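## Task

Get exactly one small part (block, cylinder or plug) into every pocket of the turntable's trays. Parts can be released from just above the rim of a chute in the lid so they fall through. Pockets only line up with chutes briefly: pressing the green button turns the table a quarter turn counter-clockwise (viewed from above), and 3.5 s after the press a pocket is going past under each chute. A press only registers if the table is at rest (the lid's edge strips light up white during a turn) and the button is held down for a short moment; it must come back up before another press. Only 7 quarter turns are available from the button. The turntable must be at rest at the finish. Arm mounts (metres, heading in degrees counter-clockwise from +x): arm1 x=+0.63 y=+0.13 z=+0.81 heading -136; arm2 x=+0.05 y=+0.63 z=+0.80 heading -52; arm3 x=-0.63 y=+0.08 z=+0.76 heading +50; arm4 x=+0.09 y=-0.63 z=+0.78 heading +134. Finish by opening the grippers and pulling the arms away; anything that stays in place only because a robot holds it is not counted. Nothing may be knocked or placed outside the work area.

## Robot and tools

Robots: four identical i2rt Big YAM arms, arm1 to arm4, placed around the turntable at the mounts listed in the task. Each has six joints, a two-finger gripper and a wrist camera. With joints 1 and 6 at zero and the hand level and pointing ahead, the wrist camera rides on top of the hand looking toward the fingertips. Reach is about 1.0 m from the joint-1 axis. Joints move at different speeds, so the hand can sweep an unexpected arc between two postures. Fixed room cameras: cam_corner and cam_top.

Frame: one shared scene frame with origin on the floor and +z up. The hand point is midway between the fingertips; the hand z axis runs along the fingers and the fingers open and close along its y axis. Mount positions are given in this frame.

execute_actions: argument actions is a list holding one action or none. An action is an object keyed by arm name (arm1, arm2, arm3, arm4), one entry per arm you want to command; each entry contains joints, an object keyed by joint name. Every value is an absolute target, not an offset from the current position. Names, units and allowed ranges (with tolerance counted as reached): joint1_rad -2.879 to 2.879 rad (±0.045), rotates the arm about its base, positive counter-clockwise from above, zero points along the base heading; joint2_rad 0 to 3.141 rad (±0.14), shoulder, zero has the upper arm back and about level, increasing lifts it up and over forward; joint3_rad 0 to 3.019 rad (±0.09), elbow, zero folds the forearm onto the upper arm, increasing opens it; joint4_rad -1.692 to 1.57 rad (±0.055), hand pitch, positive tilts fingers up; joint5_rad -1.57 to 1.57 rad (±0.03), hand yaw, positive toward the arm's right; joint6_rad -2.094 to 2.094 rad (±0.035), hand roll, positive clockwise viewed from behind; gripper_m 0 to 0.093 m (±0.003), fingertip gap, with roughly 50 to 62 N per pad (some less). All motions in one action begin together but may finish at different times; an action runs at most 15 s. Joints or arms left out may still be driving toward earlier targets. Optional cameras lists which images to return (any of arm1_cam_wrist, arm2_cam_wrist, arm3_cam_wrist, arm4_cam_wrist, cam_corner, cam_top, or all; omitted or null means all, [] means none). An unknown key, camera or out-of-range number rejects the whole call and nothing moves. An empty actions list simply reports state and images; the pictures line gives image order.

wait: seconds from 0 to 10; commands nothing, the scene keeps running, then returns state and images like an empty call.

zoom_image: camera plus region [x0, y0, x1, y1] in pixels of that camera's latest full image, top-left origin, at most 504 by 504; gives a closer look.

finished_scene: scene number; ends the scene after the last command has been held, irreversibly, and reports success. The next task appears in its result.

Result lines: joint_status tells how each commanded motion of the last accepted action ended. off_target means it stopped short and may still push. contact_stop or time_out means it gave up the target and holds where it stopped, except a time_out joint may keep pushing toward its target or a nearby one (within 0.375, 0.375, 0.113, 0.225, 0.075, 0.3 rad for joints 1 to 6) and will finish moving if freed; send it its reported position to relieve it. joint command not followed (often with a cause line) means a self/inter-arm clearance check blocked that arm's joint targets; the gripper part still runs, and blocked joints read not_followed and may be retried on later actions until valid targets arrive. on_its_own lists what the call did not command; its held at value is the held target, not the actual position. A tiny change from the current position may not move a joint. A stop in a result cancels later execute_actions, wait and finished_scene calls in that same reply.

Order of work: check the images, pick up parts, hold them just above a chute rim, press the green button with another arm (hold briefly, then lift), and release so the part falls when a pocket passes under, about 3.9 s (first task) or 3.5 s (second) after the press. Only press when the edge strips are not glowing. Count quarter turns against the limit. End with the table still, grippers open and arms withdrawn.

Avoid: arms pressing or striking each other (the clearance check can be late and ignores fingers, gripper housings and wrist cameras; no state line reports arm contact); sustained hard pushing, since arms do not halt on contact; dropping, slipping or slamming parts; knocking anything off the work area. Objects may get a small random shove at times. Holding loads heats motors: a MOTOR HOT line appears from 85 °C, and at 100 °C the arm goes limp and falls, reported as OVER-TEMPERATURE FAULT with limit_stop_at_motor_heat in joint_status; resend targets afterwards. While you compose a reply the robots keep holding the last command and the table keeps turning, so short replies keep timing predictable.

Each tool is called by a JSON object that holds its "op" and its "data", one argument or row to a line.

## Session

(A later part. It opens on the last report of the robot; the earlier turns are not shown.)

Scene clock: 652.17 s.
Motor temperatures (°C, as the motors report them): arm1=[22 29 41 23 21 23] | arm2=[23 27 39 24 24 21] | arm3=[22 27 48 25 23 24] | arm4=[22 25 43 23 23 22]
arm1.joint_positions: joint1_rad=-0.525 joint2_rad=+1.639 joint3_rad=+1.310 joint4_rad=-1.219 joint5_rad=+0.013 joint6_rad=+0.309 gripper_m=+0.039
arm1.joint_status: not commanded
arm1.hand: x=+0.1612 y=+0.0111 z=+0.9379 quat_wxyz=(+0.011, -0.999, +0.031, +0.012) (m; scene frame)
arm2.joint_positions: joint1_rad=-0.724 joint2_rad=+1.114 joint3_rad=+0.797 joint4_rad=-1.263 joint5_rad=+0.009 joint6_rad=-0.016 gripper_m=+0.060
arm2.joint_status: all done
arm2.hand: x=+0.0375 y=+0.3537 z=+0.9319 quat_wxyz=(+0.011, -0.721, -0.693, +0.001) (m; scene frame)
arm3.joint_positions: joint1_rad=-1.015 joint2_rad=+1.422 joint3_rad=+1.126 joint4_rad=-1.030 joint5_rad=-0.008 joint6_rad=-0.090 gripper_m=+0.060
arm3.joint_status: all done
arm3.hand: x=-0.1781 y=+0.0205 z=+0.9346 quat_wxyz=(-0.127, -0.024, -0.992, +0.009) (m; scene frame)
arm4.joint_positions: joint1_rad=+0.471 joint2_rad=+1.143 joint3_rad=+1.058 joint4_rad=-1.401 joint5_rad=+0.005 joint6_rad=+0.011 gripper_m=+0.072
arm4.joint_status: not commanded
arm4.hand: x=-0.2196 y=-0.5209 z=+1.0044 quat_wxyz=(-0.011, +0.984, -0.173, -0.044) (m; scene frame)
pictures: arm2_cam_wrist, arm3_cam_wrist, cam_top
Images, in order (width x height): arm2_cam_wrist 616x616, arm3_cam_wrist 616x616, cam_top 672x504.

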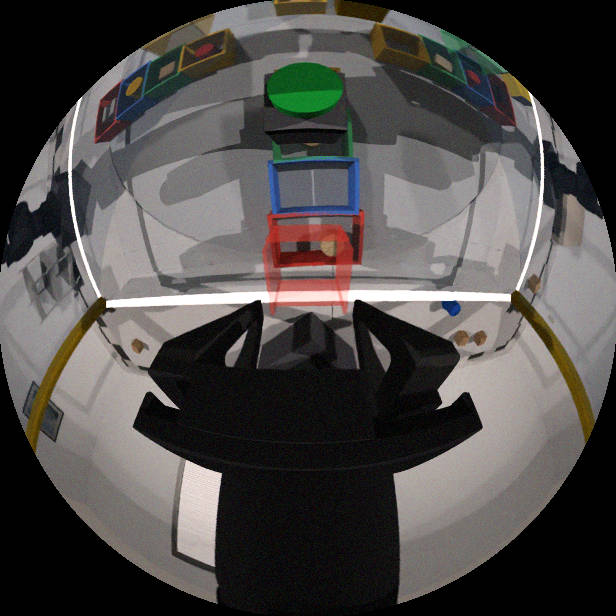

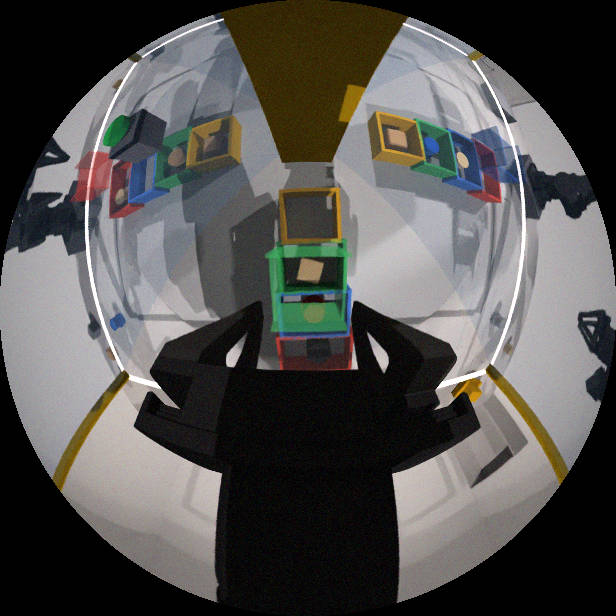

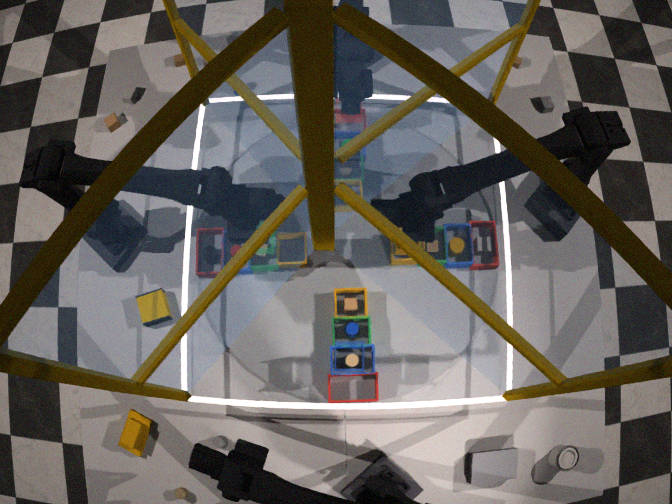

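{"op": "execute_actions", "data": {
  "actions": [
    {"arm2":{"joints":{"joint1_rad":-2.251,"joint2_rad":1.05,"joint3_rad":1.0,"joint4_rad":-1.47,"joint6_rad":0.117,"gripper_m":0.070}},"arm3":{"joints":{"joint2_rad":0.5,"joint3_rad":0.9,"joint4_rad":-1.65}},"arm4":{"joints":{"joint2_rad":1.795,"joint3_rad":1.011,"joint4_rad":-0.752}}}
  ],
  "cameras": ["arm2_cam_wrist","arm4_cam_wrist","cam_top"]
}}

{"op": "zoom_image", "data": {
  "camera": "arm4_cam_wrist",
  "region": [238, 250, 378, 390]
}}

{"op": "zoom_image", "data": {
  "camera": "arm2_cam_wrist",
  "region": [256, 110, 356, 210]
}}

Scene clock: 670.07 s.
Motor temperatures (°C, as the motors report them): arm1=[22 29 41 23 21 23] | arm2=[23 27 39 24 24 21] | arm3=[22 28 48 25 23 24] | arm4=[22 25 42 23 23 22]
arm1.joint_positions: joint1_rad=-0.525 joint2_rad=+1.639 joint3_rad=+1.310 joint4_rad=-1.219 joint5_rad=+0.013 joint6_rad=+0.309 gripper_m=+0.039
arm1.joint_status: not commanded
arm1.hand: x=+0.1612 y=+0.0111 z=+0.9379 quat_wxyz=(+0.011, -0.999, +0.031, +0.012) (m; scene frame)
arm2.joint_positions: joint1_rad=-2.249 joint2_rad=+1.059 joint3_rad=+0.966 joint4_rad=-1.457 joint5_rad=+0.009 joint6_rad=+0.102 gripper_m=+0.070
arm2.joint_status: all done
arm2.hand: x=-0.2256 y=+0.6339 z=+1.0126 quat_wxyz=(+0.006, -0.998, +0.056, +0.015) (m; scene frame)
arm3.joint_positions: joint1_rad=-1.015 joint2_rad=+0.497 joint3_rad=+0.899 joint4_rad=-1.643 joint5_rad=-0.008 joint6_rad=-0.090 gripper_m=+0.060
arm3.joint_status: all done
arm3.hand: x=-0.4819 y=+0.0624 z=+1.0541 quat_wxyz=(-0.169, -0.023, -0.985, +0.014) (m; scene frame)
arm4.joint_positions: joint1_rad=+0.471 joint2_rad=+1.799 joint3_rad=+1.000 joint4_rad=-0.762 joint5_rad=+0.005 joint6_rad=+0.011 gripper_m=+0.072
arm4.joint_status: all done
arm4.hand: x=-0.3288 y=-0.4820 z=+0.7434 quat_wxyz=(-0.005, +0.985, -0.173, -0.006) (m; scene frame)
pictures: arm2_cam_wrist, arm4_cam_wrist, cam_top
Images, in order (width x height): arm2_cam_wrist 616x616, arm4_cam_wrist 616x616, cam_top 672x504.

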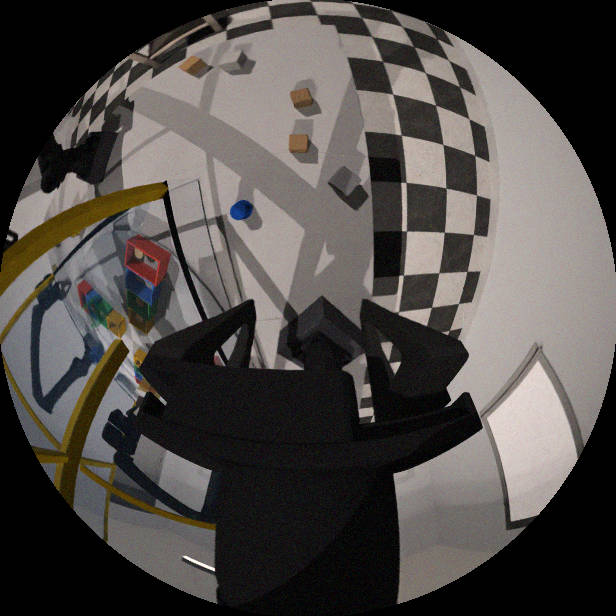

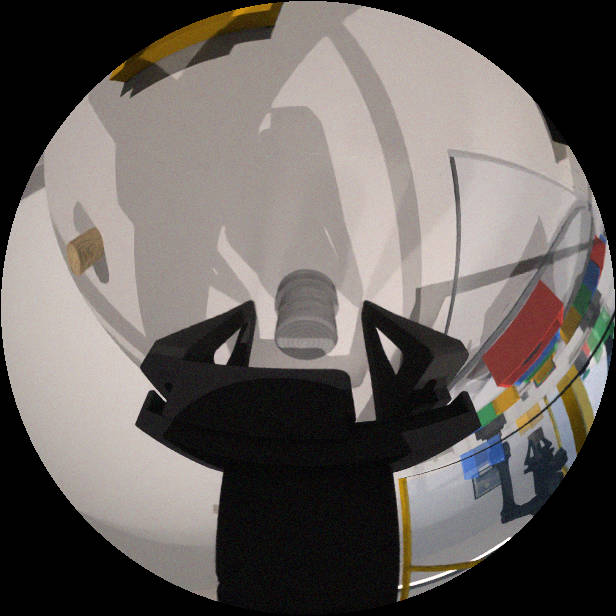

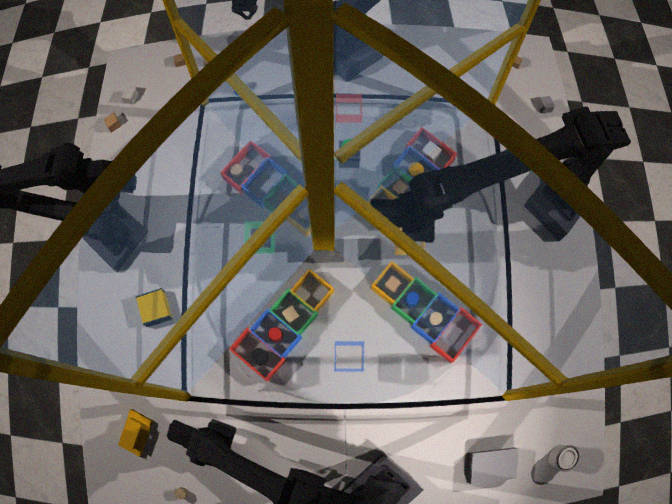

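Region (238, 250, 378, 390) of arm4_cam_wrist's 616x616 image, scaled by 3.600, with more detail than that image has.

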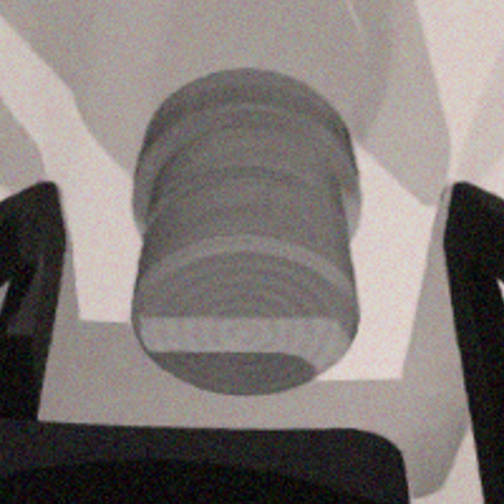

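Region (256, 110, 356, 210) of arm2_cam_wrist's 616x616 image, scaled by 5.040, with more detail than that image has.

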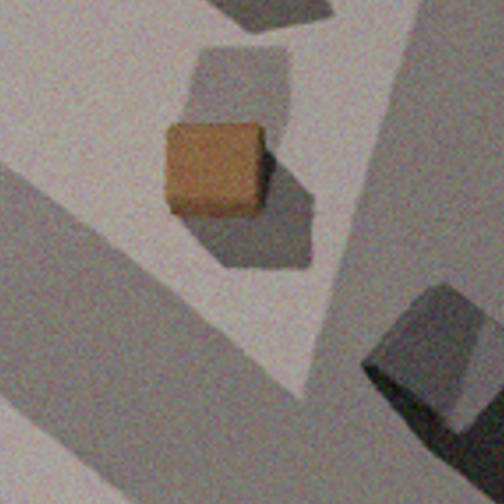

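{"op": "execute_actions", "data": {
  "actions": [
    {"arm2":{"joints":{"joint2_rad":1.836,"joint3_rad":0.975,"joint4_rad":-0.686}},"arm4":{"joints":{"joint2_rad":1.765}}}
  ],
  "cameras": ["arm2_cam_wrist","arm4_cam_wrist"]
}}

{"op": "zoom_image", "data": {
  "camera": "arm2_cam_wrist",
  "region": [238, 250, 378, 390]
}}

{"op": "zoom_image", "data": {
  "camera": "arm4_cam_wrist",
  "region": [238, 250, 378, 390]
}}

Scene clock: 683.17 s.
Motor temperatures (°C, as the motors report them): arm1=[22 29 41 23 21 23] | arm2=[23 27 40 24 24 21] | arm3=[22 27 47 25 23 24] | arm4=[22 26 41 23 23 22]
arm1.joint_positions: joint1_rad=-0.525 joint2_rad=+1.639 joint3_rad=+1.310 joint4_rad=-1.219 joint5_rad=+0.013 joint6_rad=+0.309 gripper_m=+0.039
arm1.joint_status: not commanded
arm1.hand: x=+0.1612 y=+0.0111 z=+0.9379 quat_wxyz=(+0.011, -0.999, +0.031, +0.012) (m; scene frame)
arm2.joint_positions: joint1_rad=-2.249 joint2_rad=+1.832 joint3_rad=+0.966 joint4_rad=-0.701 joint5_rad=+0.009 joint6_rad=+0.102 gripper_m=+0.070
arm2.joint_status: all done
arm2.hand: x=-0.3805 y=+0.6366 z=+0.7435 quat_wxyz=(+0.006, -0.998, +0.056, +0.007) (m; scene frame)
arm3.joint_positions: joint1_rad=-1.015 joint2_rad=+0.497 joint3_rad=+0.899 joint4_rad=-1.643 joint5_rad=-0.008 joint6_rad=-0.090 gripper_m=+0.060
arm3.joint_status: not commanded
arm3.hand: x=-0.4819 y=+0.0624 z=+1.0541 quat_wxyz=(-0.169, -0.023, -0.985, +0.014) (m; scene frame)
arm4.joint_positions: joint1_rad=+0.471 joint2_rad=+1.795 joint3_rad=+1.000 joint4_rad=-0.762 joint5_rad=+0.005 joint6_rad=+0.011 gripper_m=+0.072
arm4.joint_status: all done
arm4.hand: x=-0.3294 y=-0.4818 z=+0.7451 quat_wxyz=(-0.005, +0.985, -0.173, -0.008) (m; scene frame)
pictures: arm2_cam_wrist, arm4_cam_wrist
Images, in order (width x height): arm2_cam_wrist 616x616, arm4_cam_wrist 616x616.

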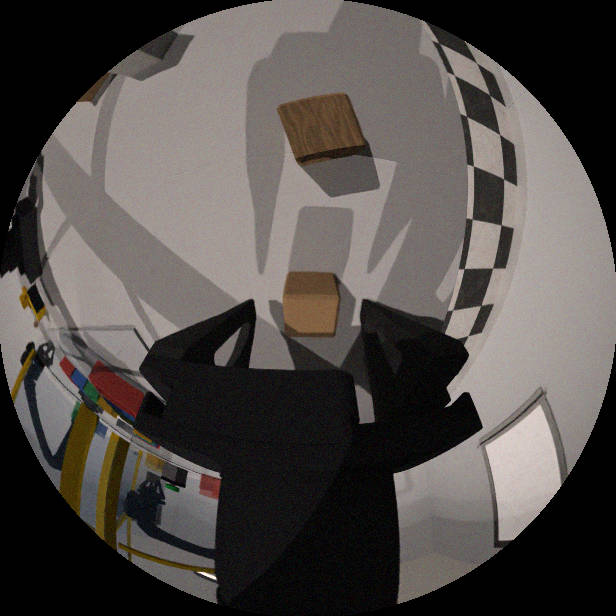

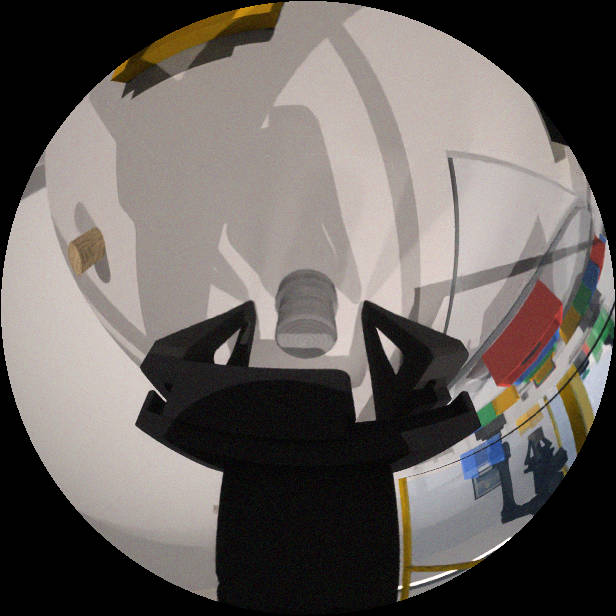

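Region (238, 250, 378, 390) of arm2_cam_wrist's 616x616 image, scaled by 3.600, with more detail than that image has.

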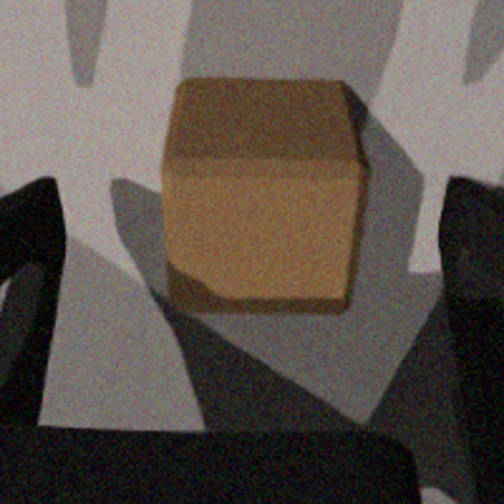

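Region (238, 250, 378, 390) of arm4_cam_wrist's 616x616 image, scaled by 3.600, with more detail than that image has.

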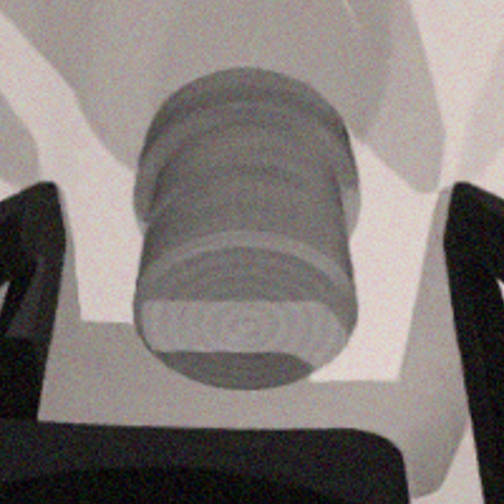

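{"op": "execute_actions", "data": {
  "actions": [
    {"arm2":{"joints":{"gripper_m":0.022}},"arm4":{"joints":{"gripper_m":0.022}}}
  ],
  "cameras": ["arm2_cam_wrist","arm4_cam_wrist"]
}}

{"op": "zoom_image", "data": {
  "camera": "arm4_cam_wrist",
  "region": [238, 250, 378, 390]
}}

Scene clock: 691.23 s.
Motor temperatures (°C, as the motors report them): arm1=[22 29 41 23 21 23] | arm2=[23 28 39 24 24 21] | arm3=[22 27 47 25 23 24] | arm4=[22 26 40 23 23 22]
arm1.joint_positions: joint1_rad=-0.525 joint2_rad=+1.639 joint3_rad=+1.310 joint4_rad=-1.219 joint5_rad=+0.013 joint6_rad=+0.309 gripper_m=+0.039
arm1.joint_status: not commanded
arm1.hand: x=+0.1612 y=+0.0111 z=+0.9379 quat_wxyz=(+0.011, -0.999, +0.031, +0.012) (m; scene frame)
arm2.joint_positions: joint1_rad=-2.249 joint2_rad=+1.832 joint3_rad=+0.966 joint4_rad=-0.701 joint5_rad=+0.009 joint6_rad=+0.102 gripper_m=+0.031
arm2.joint_status: gripper_m off_target (ended at +0.031, target +0.022)
arm2.hand: x=-0.3805 y=+0.6366 z=+0.7435 quat_wxyz=(+0.006, -0.998, +0.056, +0.007) (m; scene frame)
arm3.joint_positions: joint1_rad=-1.015 joint2_rad=+0.497 joint3_rad=+0.899 joint4_rad=-1.643 joint5_rad=-0.008 joint6_rad=-0.090 gripper_m=+0.060
arm3.joint_status: not commanded
arm3.hand: x=-0.4819 y=+0.0624 z=+1.0541 quat_wxyz=(-0.169, -0.023, -0.985, +0.014) (m; scene frame)
arm4.joint_positions: joint1_rad=+0.471 joint2_rad=+1.795 joint3_rad=+1.000 joint4_rad=-0.762 joint5_rad=+0.005 joint6_rad=+0.011 gripper_m=+0.036
arm4.joint_status: gripper_m off_target (ended at +0.036, target +0.022)
arm4.hand: x=-0.3294 y=-0.4818 z=+0.7451 quat_wxyz=(-0.005, +0.985, -0.173, -0.008) (m; scene frame)
pictures: arm2_cam_wrist, arm4_cam_wrist
Images, in order (width x height): arm2_cam_wrist 616x616, arm4_cam_wrist 616x616.

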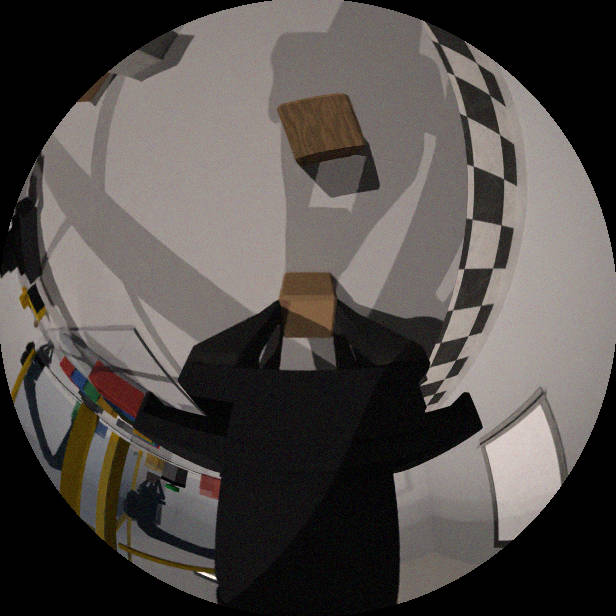

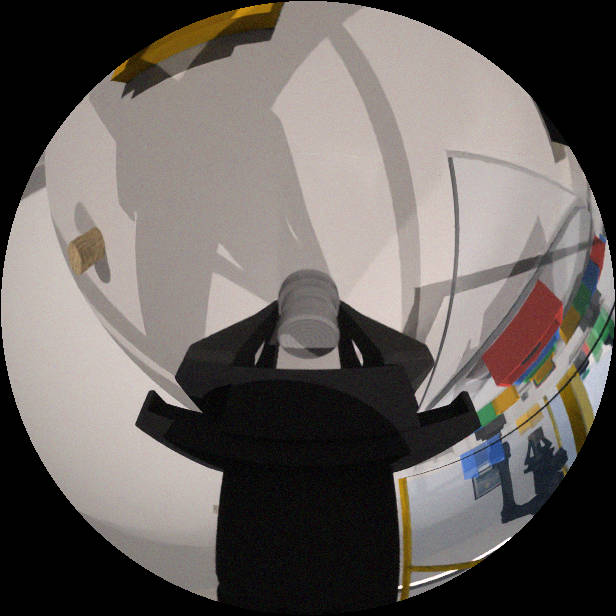

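Region (238, 250, 378, 390) of arm4_cam_wrist's 616x616 image, scaled by 3.600, with more detail than that image has.

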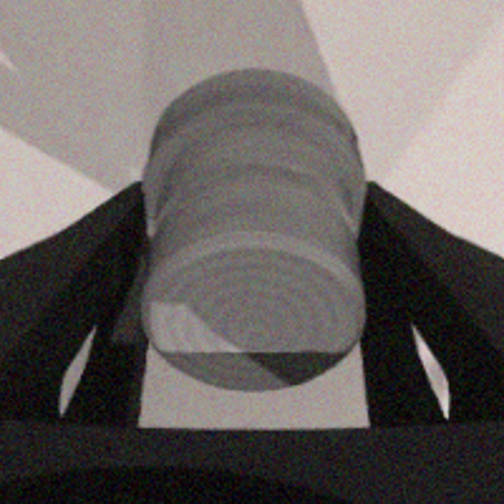

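{"op": "execute_actions", "data": {
  "actions": [
    {"arm2":{"joints":{"joint2_rad":0.94,"joint3_rad":1.105,"joint4_rad":-1.175,"joint6_rad":-0.050,"gripper_m":0.024}},"arm4":{"joints":{"joint2_rad":1.745,"gripper_m":0.050}}}
  ],
  "cameras": ["arm2_cam_wrist","arm4_cam_wrist"]
}}

{"op": "zoom_image", "data": {
  "camera": "arm4_cam_wrist",
  "region": [238, 250, 378, 390]
}}

Scene clock: 711.73 s.
Motor temperatures (°C, as the motors report them): arm1=[22 29 41 23 21 23] | arm2=[23 28 38 24 24 21] | arm3=[22 27 47 25 23 24] | arm4=[22 27 40 23 23 22]
arm1.joint_positions: joint1_rad=-0.525 joint2_rad=+1.639 joint3_rad=+1.310 joint4_rad=-1.219 joint5_rad=+0.013 joint6_rad=+0.309 gripper_m=+0.039
arm1.joint_status: not commanded
arm1.hand: x=+0.1612 y=+0.0111 z=+0.9379 quat_wxyz=(+0.011, -0.999, +0.031, +0.012) (m; scene frame)
arm2.joint_positions: joint1_rad=-2.249 joint2_rad=+0.943 joint3_rad=+1.067 joint4_rad=-1.163 joint5_rad=+0.009 joint6_rad=-0.034 gripper_m=+0.031
arm2.joint_status: gripper_m off_target (ended at +0.031, target +0.024); the others done
arm2.hand: x=-0.3018 y=+0.6343 z=+1.1130 quat_wxyz=(+0.012, -0.964, -0.011, +0.267) (m; scene frame)
arm3.joint_positions: joint1_rad=-1.015 joint2_rad=+0.497 joint3_rad=+0.899 joint4_rad=-1.643 joint5_rad=-0.008 joint6_rad=-0.090 gripper_m=+0.060
arm3.joint_status: not commanded
arm3.hand: x=-0.4819 y=+0.0624 z=+1.0541 quat_wxyz=(-0.169, -0.023, -0.985, +0.014) (m; scene frame)
arm4.joint_positions: joint1_rad=+0.471 joint2_rad=+1.770 joint3_rad=+1.000 joint4_rad=-0.762 joint5_rad=+0.005 joint6_rad=+0.011 gripper_m=+0.050
arm4.joint_status: all done
arm4.hand: x=-0.3332 y=-0.4805 z=+0.7559 quat_wxyz=(-0.007, +0.985, -0.173, -0.021) (m; scene frame)
pictures: arm2_cam_wrist, arm4_cam_wrist
Images, in order (width x height): arm2_cam_wrist 616x616, arm4_cam_wrist 616x616.

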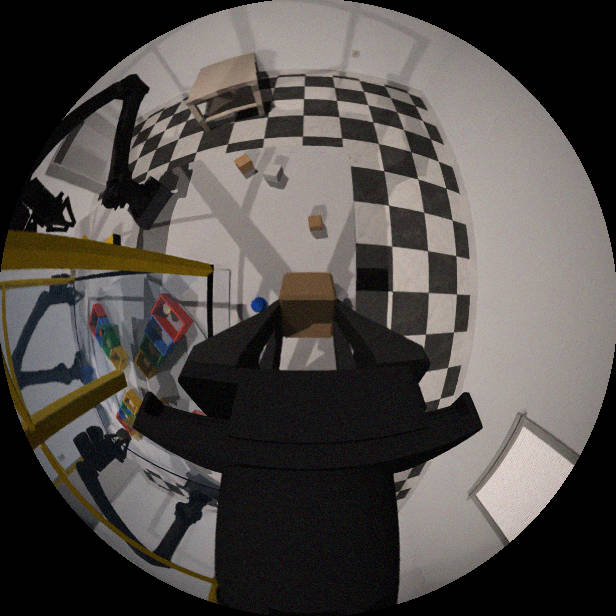

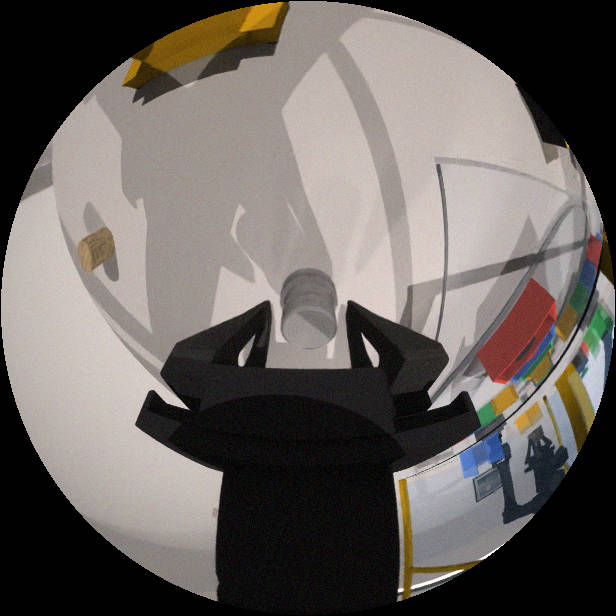

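Region (238, 250, 378, 390) of arm4_cam_wrist's 616x616 image, scaled by 3.600, with more detail than that image has.

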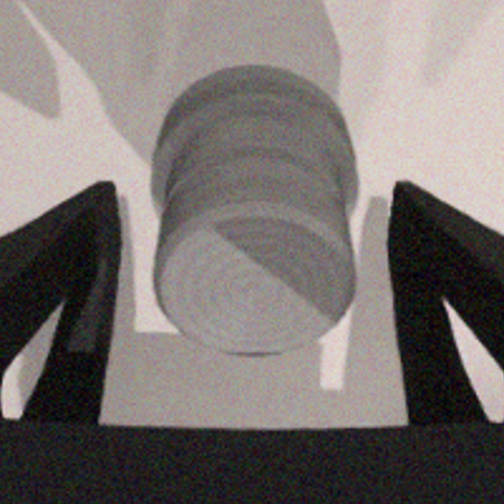

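{"op": "execute_actions", "data": {
  "actions": [
    {"arm2":{"joints":{"joint1_rad":-0.722,"joint3_rad":1.085,"joint4_rad":-1.124}},"arm4":{"joints":{"joint2_rad":1.76,"joint4_rad":-0.783,"gripper_m":0.022}}}
  ],
  "cameras": ["arm4_cam_wrist"]
}}

{"op": "zoom_image", "data": {
  "camera": "arm4_cam_wrist",
  "region": [238, 250, 378, 390]
}}

Scene clock: 721.63 s.
Motor temperatures (°C, as the motors report them): arm1=[22 30 41 23 21 23] | arm2=[23 28 40 24 24 21] | arm3=[22 26 47 25 23 24] | arm4=[22 27 40 23 23 22]
arm1.joint_positions: joint1_rad=-0.525 joint2_rad=+1.639 joint3_rad=+1.310 joint4_rad=-1.219 joint5_rad=+0.013 joint6_rad=+0.309 gripper_m=+0.039
arm1.joint_status: not commanded
arm1.hand: x=+0.1612 y=+0.0111 z=+0.9379 quat_wxyz=(+0.011, -0.999, +0.031, +0.012) (m; scene frame)
arm2.joint_positions: joint1_rad=-0.723 joint2_rad=+0.943 joint3_rad=+1.067 joint4_rad=-1.142 joint5_rad=+0.009 joint6_rad=-0.036 gripper_m=+0.031
arm2.joint_status: all done
arm2.hand: x=+0.0344 y=+0.2668 z=+1.1112 quat_wxyz=(-0.177, -0.687, -0.674, +0.206) (m; scene frame)
arm3.joint_positions: joint1_rad=-1.015 joint2_rad=+0.497 joint3_rad=+0.899 joint4_rad=-1.643 joint5_rad=-0.008 joint6_rad=-0.090 gripper_m=+0.060
arm3.joint_status: not commanded
arm3.hand: x=-0.4819 y=+0.0624 z=+1.0541 quat_wxyz=(-0.169, -0.023, -0.985, +0.014) (m; scene frame)
arm4.joint_positions: joint1_rad=+0.471 joint2_rad=+1.770 joint3_rad=+1.000 joint4_rad=-0.773 joint5_rad=+0.005 joint6_rad=+0.011 gripper_m=+0.030
arm4.joint_status: gripper_m off_target (ended at +0.030, target +0.022); the others done
arm4.hand: x=-0.3308 y=-0.4813 z=+0.7558 quat_wxyz=(-0.006, +0.985, -0.173, -0.016) (m; scene frame)
pictures: arm4_cam_wrist
Images, in order (width x height): arm4_cam_wrist 616x616.

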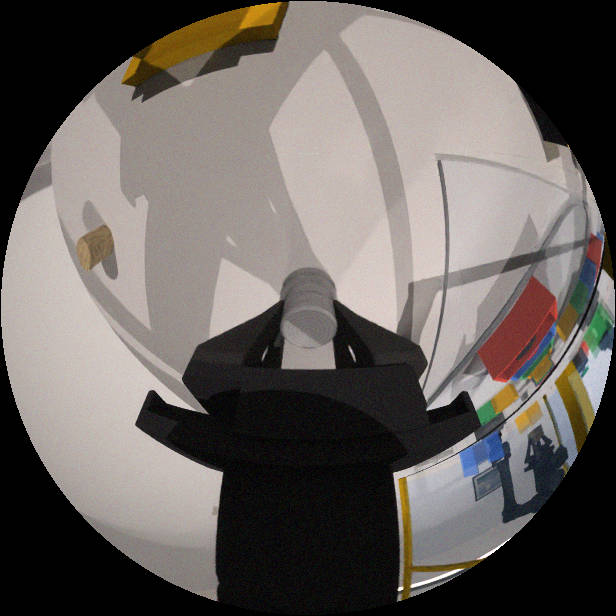

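Region (238, 250, 378, 390) of arm4_cam_wrist's 616x616 image, scaled by 3.600, with more detail than that image has.

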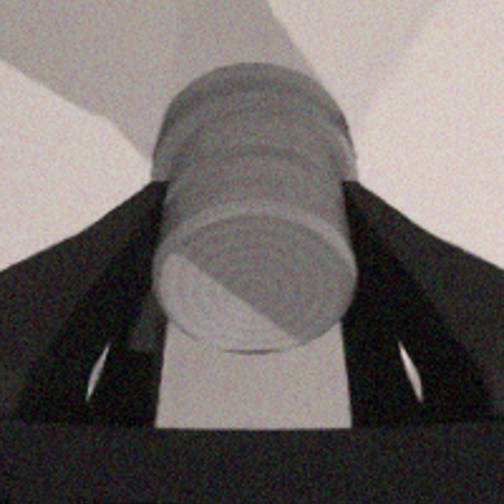

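{"op": "execute_actions", "data": {
  "actions": [
    {"arm2":{"joints":{"joint2_rad":1.371}},"arm4":{"joints":{"joint2_rad":1.23,"joint3_rad":1.015,"joint4_rad":-1.277}}}
  ],
  "cameras": ["arm2_cam_wrist","arm4_cam_wrist","cam_top"]
}}

{"op": "zoom_image", "data": {
  "camera": "arm2_cam_wrist",
  "region": [238, 210, 378, 350]
}}

Scene clock: 730.70 s.
Motor temperatures (°C, as the motors report them): arm1=[22 30 41 23 21 23] | arm2=[23 28 40 24 24 21] | arm3=[22 26 47 25 23 24] | arm4=[22 27 40 23 23 22]
arm1.joint_positions: joint1_rad=-0.525 joint2_rad=+1.639 joint3_rad=+1.310 joint4_rad=-1.219 joint5_rad=+0.013 joint6_rad=+0.309 gripper_m=+0.039
arm1.joint_status: not commanded
arm1.hand: x=+0.1612 y=+0.0111 z=+0.9379 quat_wxyz=(+0.011, -0.999, +0.031, +0.012) (m; scene frame)
arm2.joint_positions: joint1_rad=-0.723 joint2_rad=+1.381 joint3_rad=+1.067 joint4_rad=-1.139 joint5_rad=+0.009 joint6_rad=-0.036 gripper_m=+0.031
arm2.joint_status: all done
arm2.hand: x=+0.0305 y=+0.2208 z=+0.9493 quat_wxyz=(-0.032, -0.712, -0.699, +0.048) (m; scene frame)
arm3.joint_positions: joint1_rad=-1.015 joint2_rad=+0.497 joint3_rad=+0.899 joint4_rad=-1.643 joint5_rad=-0.008 joint6_rad=-0.090 gripper_m=+0.060
arm3.joint_status: not commanded
arm3.hand: x=-0.4819 y=+0.0624 z=+1.0541 quat_wxyz=(-0.169, -0.023, -0.985, +0.014) (m; scene frame)
arm4.joint_positions: joint1_rad=+0.471 joint2_rad=+1.224 joint3_rad=+1.000 joint4_rad=-1.269 joint5_rad=+0.005 joint6_rad=+0.011 gripper_m=+0.030
arm4.joint_status: all done
arm4.hand: x=-0.2393 y=-0.5139 z=+0.9583 quat_wxyz=(-0.010, +0.984, -0.173, -0.040) (m; scene frame)
pictures: arm2_cam_wrist, arm4_cam_wrist, cam_top
Images, in order (width x height): arm2_cam_wrist 616x616, arm4_cam_wrist 616x616, cam_top 672x504.

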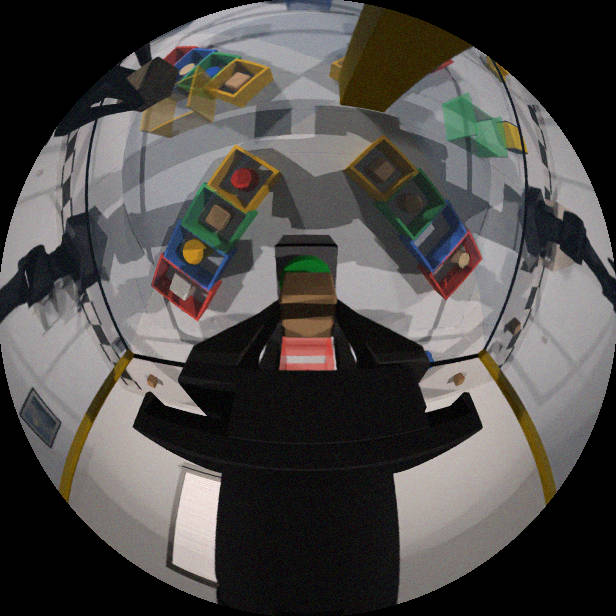

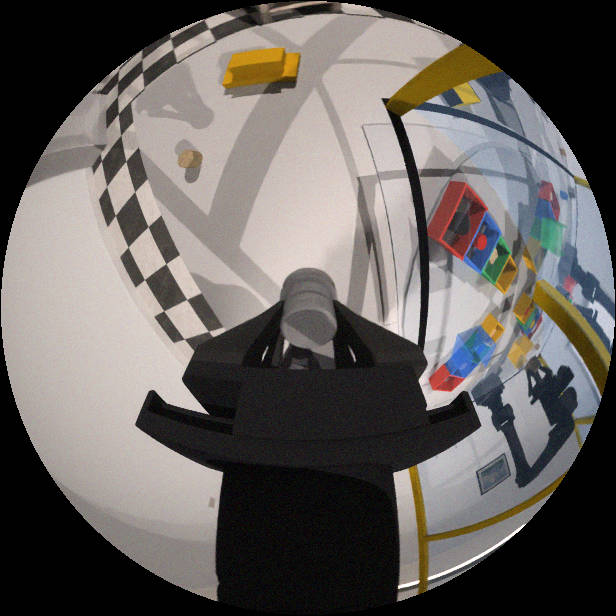

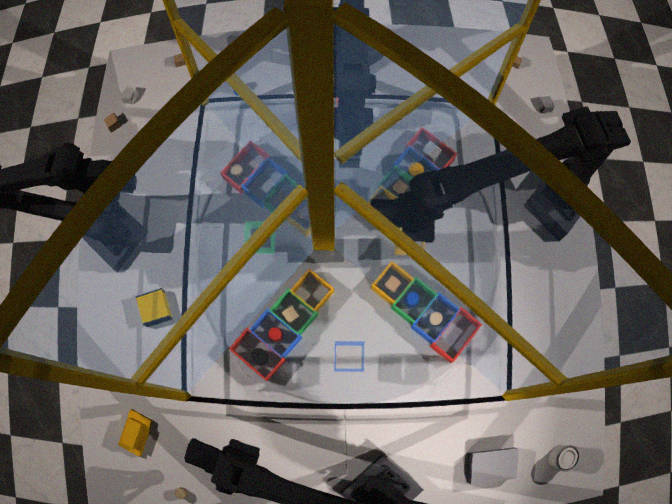

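Region (238, 210, 378, 350) of arm2_cam_wrist's 616x616 image, scaled by 3.600, with more detail than that image has.

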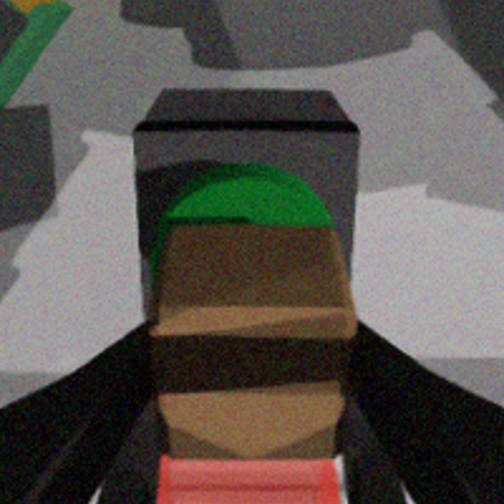

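{"op": "execute_actions", "data": {
  "actions": [
    {"arm2":{"joints":{"joint2_rad":1.478,"joint3_rad":1.072,"gripper_m":0.019}}}
  ],
  "cameras": ["cam_top"]
}}

{"op": "execute_actions", "data": {
  "actions": [
    {"arm2":{"joints":{"joint2_rad":1.365,"joint3_rad":1.085}},"arm4":{"joints":{"joint1_rad":-0.557,"joint2_rad":1.275,"joint3_rad":1.10}}}
  ],
  "cameras": ["arm2_cam_wrist","arm4_cam_wrist","cam_top"]
}}

Scene clock: 738.27 s.
Motor temperatures (°C, as the motors report them): arm1=[22 30 41 23 21 23] | arm2=[23 28 40 24 24 21] | arm3=[22 26 47 25 23 24] | arm4=[22 26 41 23 23 22]
arm1.joint_positions: joint1_rad=-0.525 joint2_rad=+1.639 joint3_rad=+1.310 joint4_rad=-1.219 joint5_rad=+0.013 joint6_rad=+0.309 gripper_m=+0.039
arm1.joint_status: not commanded
arm1.hand: x=+0.1612 y=+0.0111 z=+0.9379 quat_wxyz=(+0.011, -0.999, +0.031, +0.012) (m; scene frame)
arm2.joint_positions: joint1_rad=-0.723 joint2_rad=+1.427 joint3_rad=+1.077 joint4_rad=-1.136 joint5_rad=+0.008 joint6_rad=-0.036 gripper_m=+0.031
arm2.joint_status: gripper_m off_target (ended at +0.031, target +0.019); the others done
arm2.hand: x=+0.0302 y=+0.2158 z=+0.9350 quat_wxyz=(-0.021, -0.713, -0.700, +0.036) (m; scene frame)
arm3.joint_positions: joint1_rad=-1.015 joint2_rad=+0.497 joint3_rad=+0.899 joint4_rad=-1.643 joint5_rad=-0.008 joint6_rad=-0.090 gripper_m=+0.060
arm3.joint_status: not commanded
arm3.hand: x=-0.4819 y=+0.0624 z=+1.0541 quat_wxyz=(-0.169, -0.023, -0.985, +0.014) (m; scene frame)
arm4.joint_positions: joint1_rad=+0.471 joint2_rad=+1.224 joint3_rad=+1.000 joint4_rad=-1.269 joint5_rad=+0.005 joint6_rad=+0.011 gripper_m=+0.030
arm4.joint_status: not commanded
arm4.hand: x=-0.2393 y=-0.5139 z=+0.9583 quat_wxyz=(-0.010, +0.984, -0.173, -0.040) (m; scene frame)
pictures: cam_top
Images, in order (width x height): cam_top 672x504.

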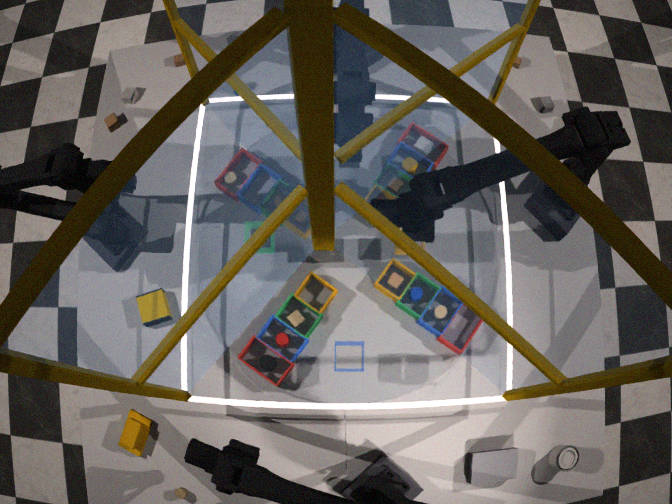

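Scene clock: 739.77 s.
Motor temperatures (°C, as the motors report them): arm1=[22 30 41 23 21 23] | arm2=[23 28 40 24 24 21] | arm3=[22 26 47 25 23 24] | arm4=[22 26 41 23 23 22]
arm1.joint_positions: joint1_rad=-0.525 joint2_rad=+1.639 joint3_rad=+1.310 joint4_rad=-1.219 joint5_rad=+0.013 joint6_rad=+0.309 gripper_m=+0.039
arm1.joint_status: not commanded
arm1.hand: x=+0.1612 y=+0.0111 z=+0.9379 quat_wxyz=(+0.011, -0.999, +0.031, +0.012) (m; scene frame)
arm2.joint_positions: joint1_rad=-0.723 joint2_rad=+1.385 joint3_rad=+1.077 joint4_rad=-1.134 joint5_rad=+0.008 joint6_rad=-0.036 gripper_m=+0.031
arm2.joint_status: all done
arm2.hand: x=+0.0304 y=+0.2160 z=+0.9515 quat_wxyz=(-0.035, -0.712, -0.699, +0.052) (m; scene frame)
arm3.joint_positions: joint1_rad=-1.015 joint2_rad=+0.497 joint3_rad=+0.899 joint4_rad=-1.643 joint5_rad=-0.008 joint6_rad=-0.090 gripper_m=+0.060
arm3.joint_status: not commanded
arm3.hand: x=-0.4819 y=+0.0624 z=+1.0541 quat_wxyz=(-0.169, -0.023, -0.985, +0.014) (m; scene frame)
arm4.joint_positions: joint1_rad=-0.559 joint2_rad=+1.276 joint3_rad=+1.046 joint4_rad=-1.271 joint5_rad=+0.006 joint6_rad=+0.011 gripper_m=+0.030
arm4.joint_status: all done
arm4.hand: x=+0.0166 y=-0.2721 z=+0.9585 quat_wxyz=(-0.024, +0.771, -0.635, -0.028) (m; scene frame)
pictures: arm2_cam_wrist, arm4_cam_wrist, cam_top
Images, in order (width x height): arm2_cam_wrist 616x616, arm4_cam_wrist 616x616, cam_top 672x504.

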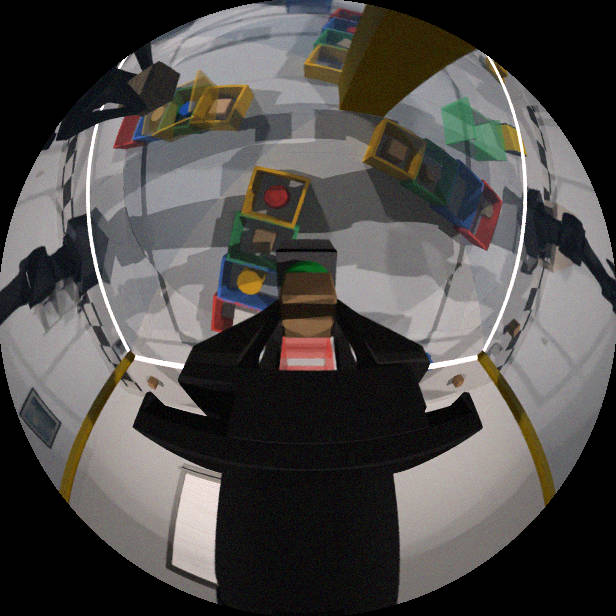

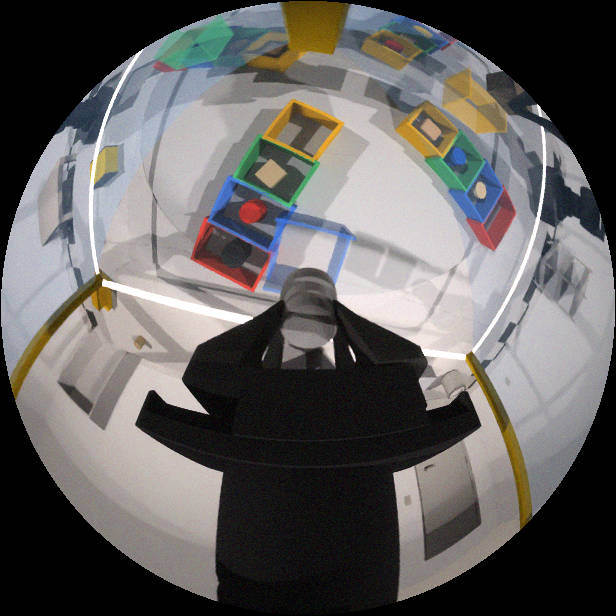

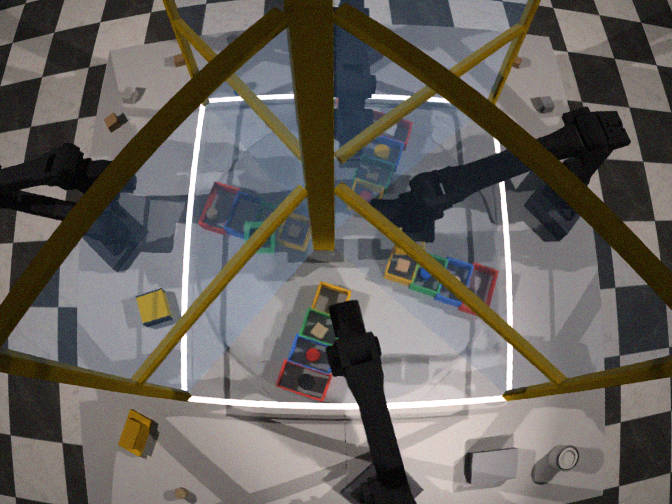

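{"op": "execute_actions", "data": {
  "actions": []
}}

Scene clock: 751.47 s.
Motor temperatures (°C, as the motors report them): arm1=[22 30 41 23 21 23] | arm2=[23 28 40 24 24 21] | arm3=[22 26 47 25 23 24] | arm4=[22 26 43 23 23 22]
arm1.joint_positions: joint1_rad=-0.525 joint2_rad=+1.639 joint3_rad=+1.310 joint4_rad=-1.219 joint5_rad=+0.013 joint6_rad=+0.309 gripper_m=+0.039
arm1.joint_status: not commanded
arm1.hand: x=+0.1612 y=+0.0111 z=+0.9379 quat_wxyz=(+0.011, -0.999, +0.031, +0.012) (m; scene frame)
arm2.joint_positions: joint1_rad=-0.723 joint2_rad=+1.385 joint3_rad=+1.077 joint4_rad=-1.134 joint5_rad=+0.008 joint6_rad=-0.036 gripper_m=+0.031
arm2.joint_status: all done
arm2.hand: x=+0.0304 y=+0.2160 z=+0.9515 quat_wxyz=(-0.035, -0.712, -0.699, +0.052) (m; scene frame)
arm3.joint_positions: joint1_rad=-1.015 joint2_rad=+0.497 joint3_rad=+0.899 joint4_rad=-1.643 joint5_rad=-0.008 joint6_rad=-0.090 gripper_m=+0.060
arm3.joint_status: not commanded
arm3.hand: x=-0.4819 y=+0.0624 z=+1.0541 quat_wxyz=(-0.169, -0.023, -0.985, +0.014) (m; scene frame)
arm4.joint_positions: joint1_rad=-0.559 joint2_rad=+1.276 joint3_rad=+1.046 joint4_rad=-1.271 joint5_rad=+0.006 joint6_rad=+0.011 gripper_m=+0.030
arm4.joint_status: all done
arm4.hand: x=+0.0166 y=-0.2721 z=+0.9585 quat_wxyz=(-0.024, +0.771, -0.635, -0.028) (m; scene frame)
pictures: arm1_cam_wrist, arm2_cam_wrist, arm3_cam_wrist, arm4_cam_wrist, cam_corner, cam_top
Images, in order (width x height): arm1_cam_wrist 616x616, arm2_cam_wrist 616x616, arm3_cam_wrist 616x616, arm4_cam_wrist 616x616, cam_corner 672x504, cam_top 672x504.

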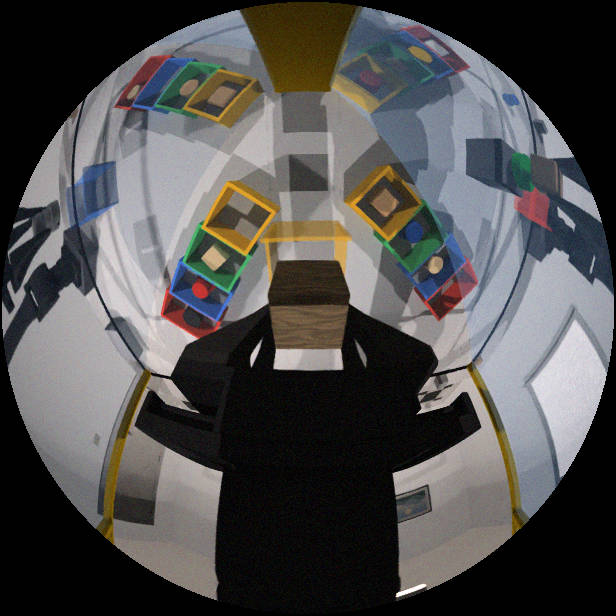

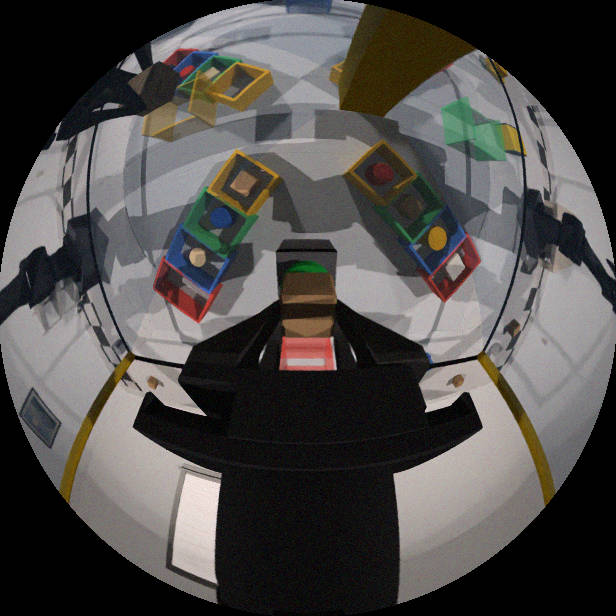

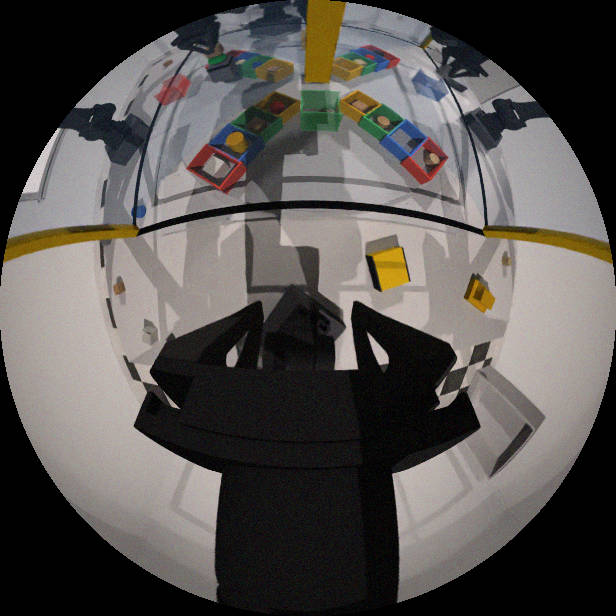

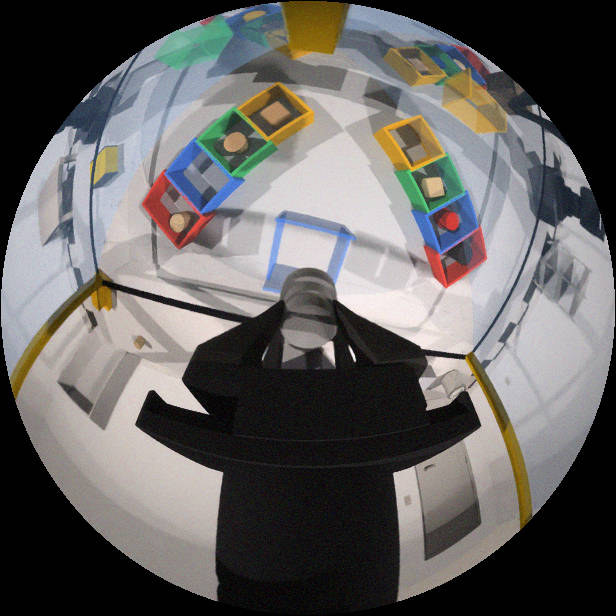

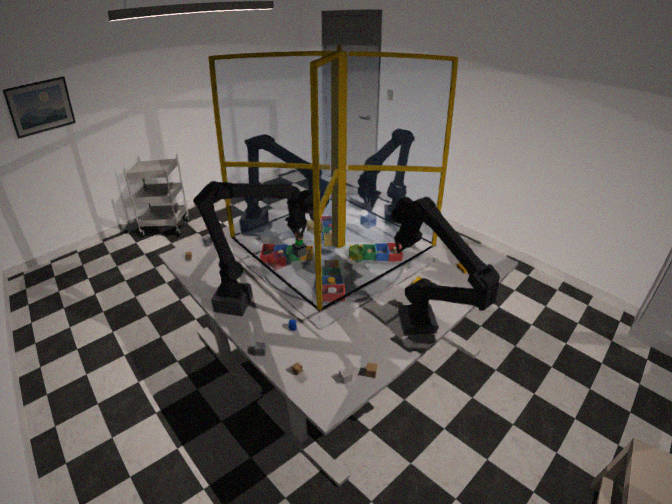

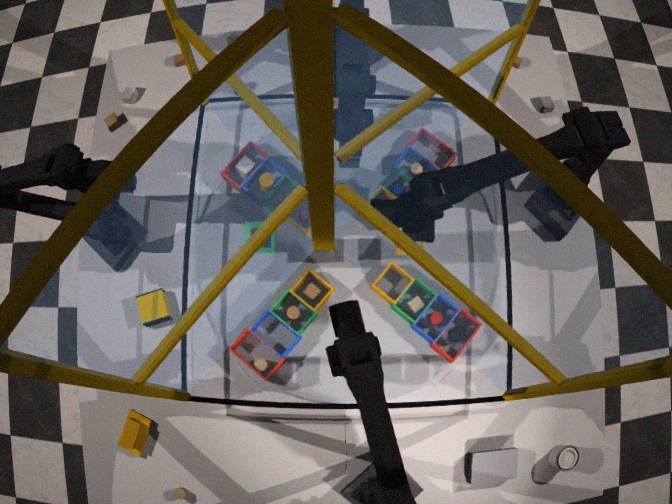

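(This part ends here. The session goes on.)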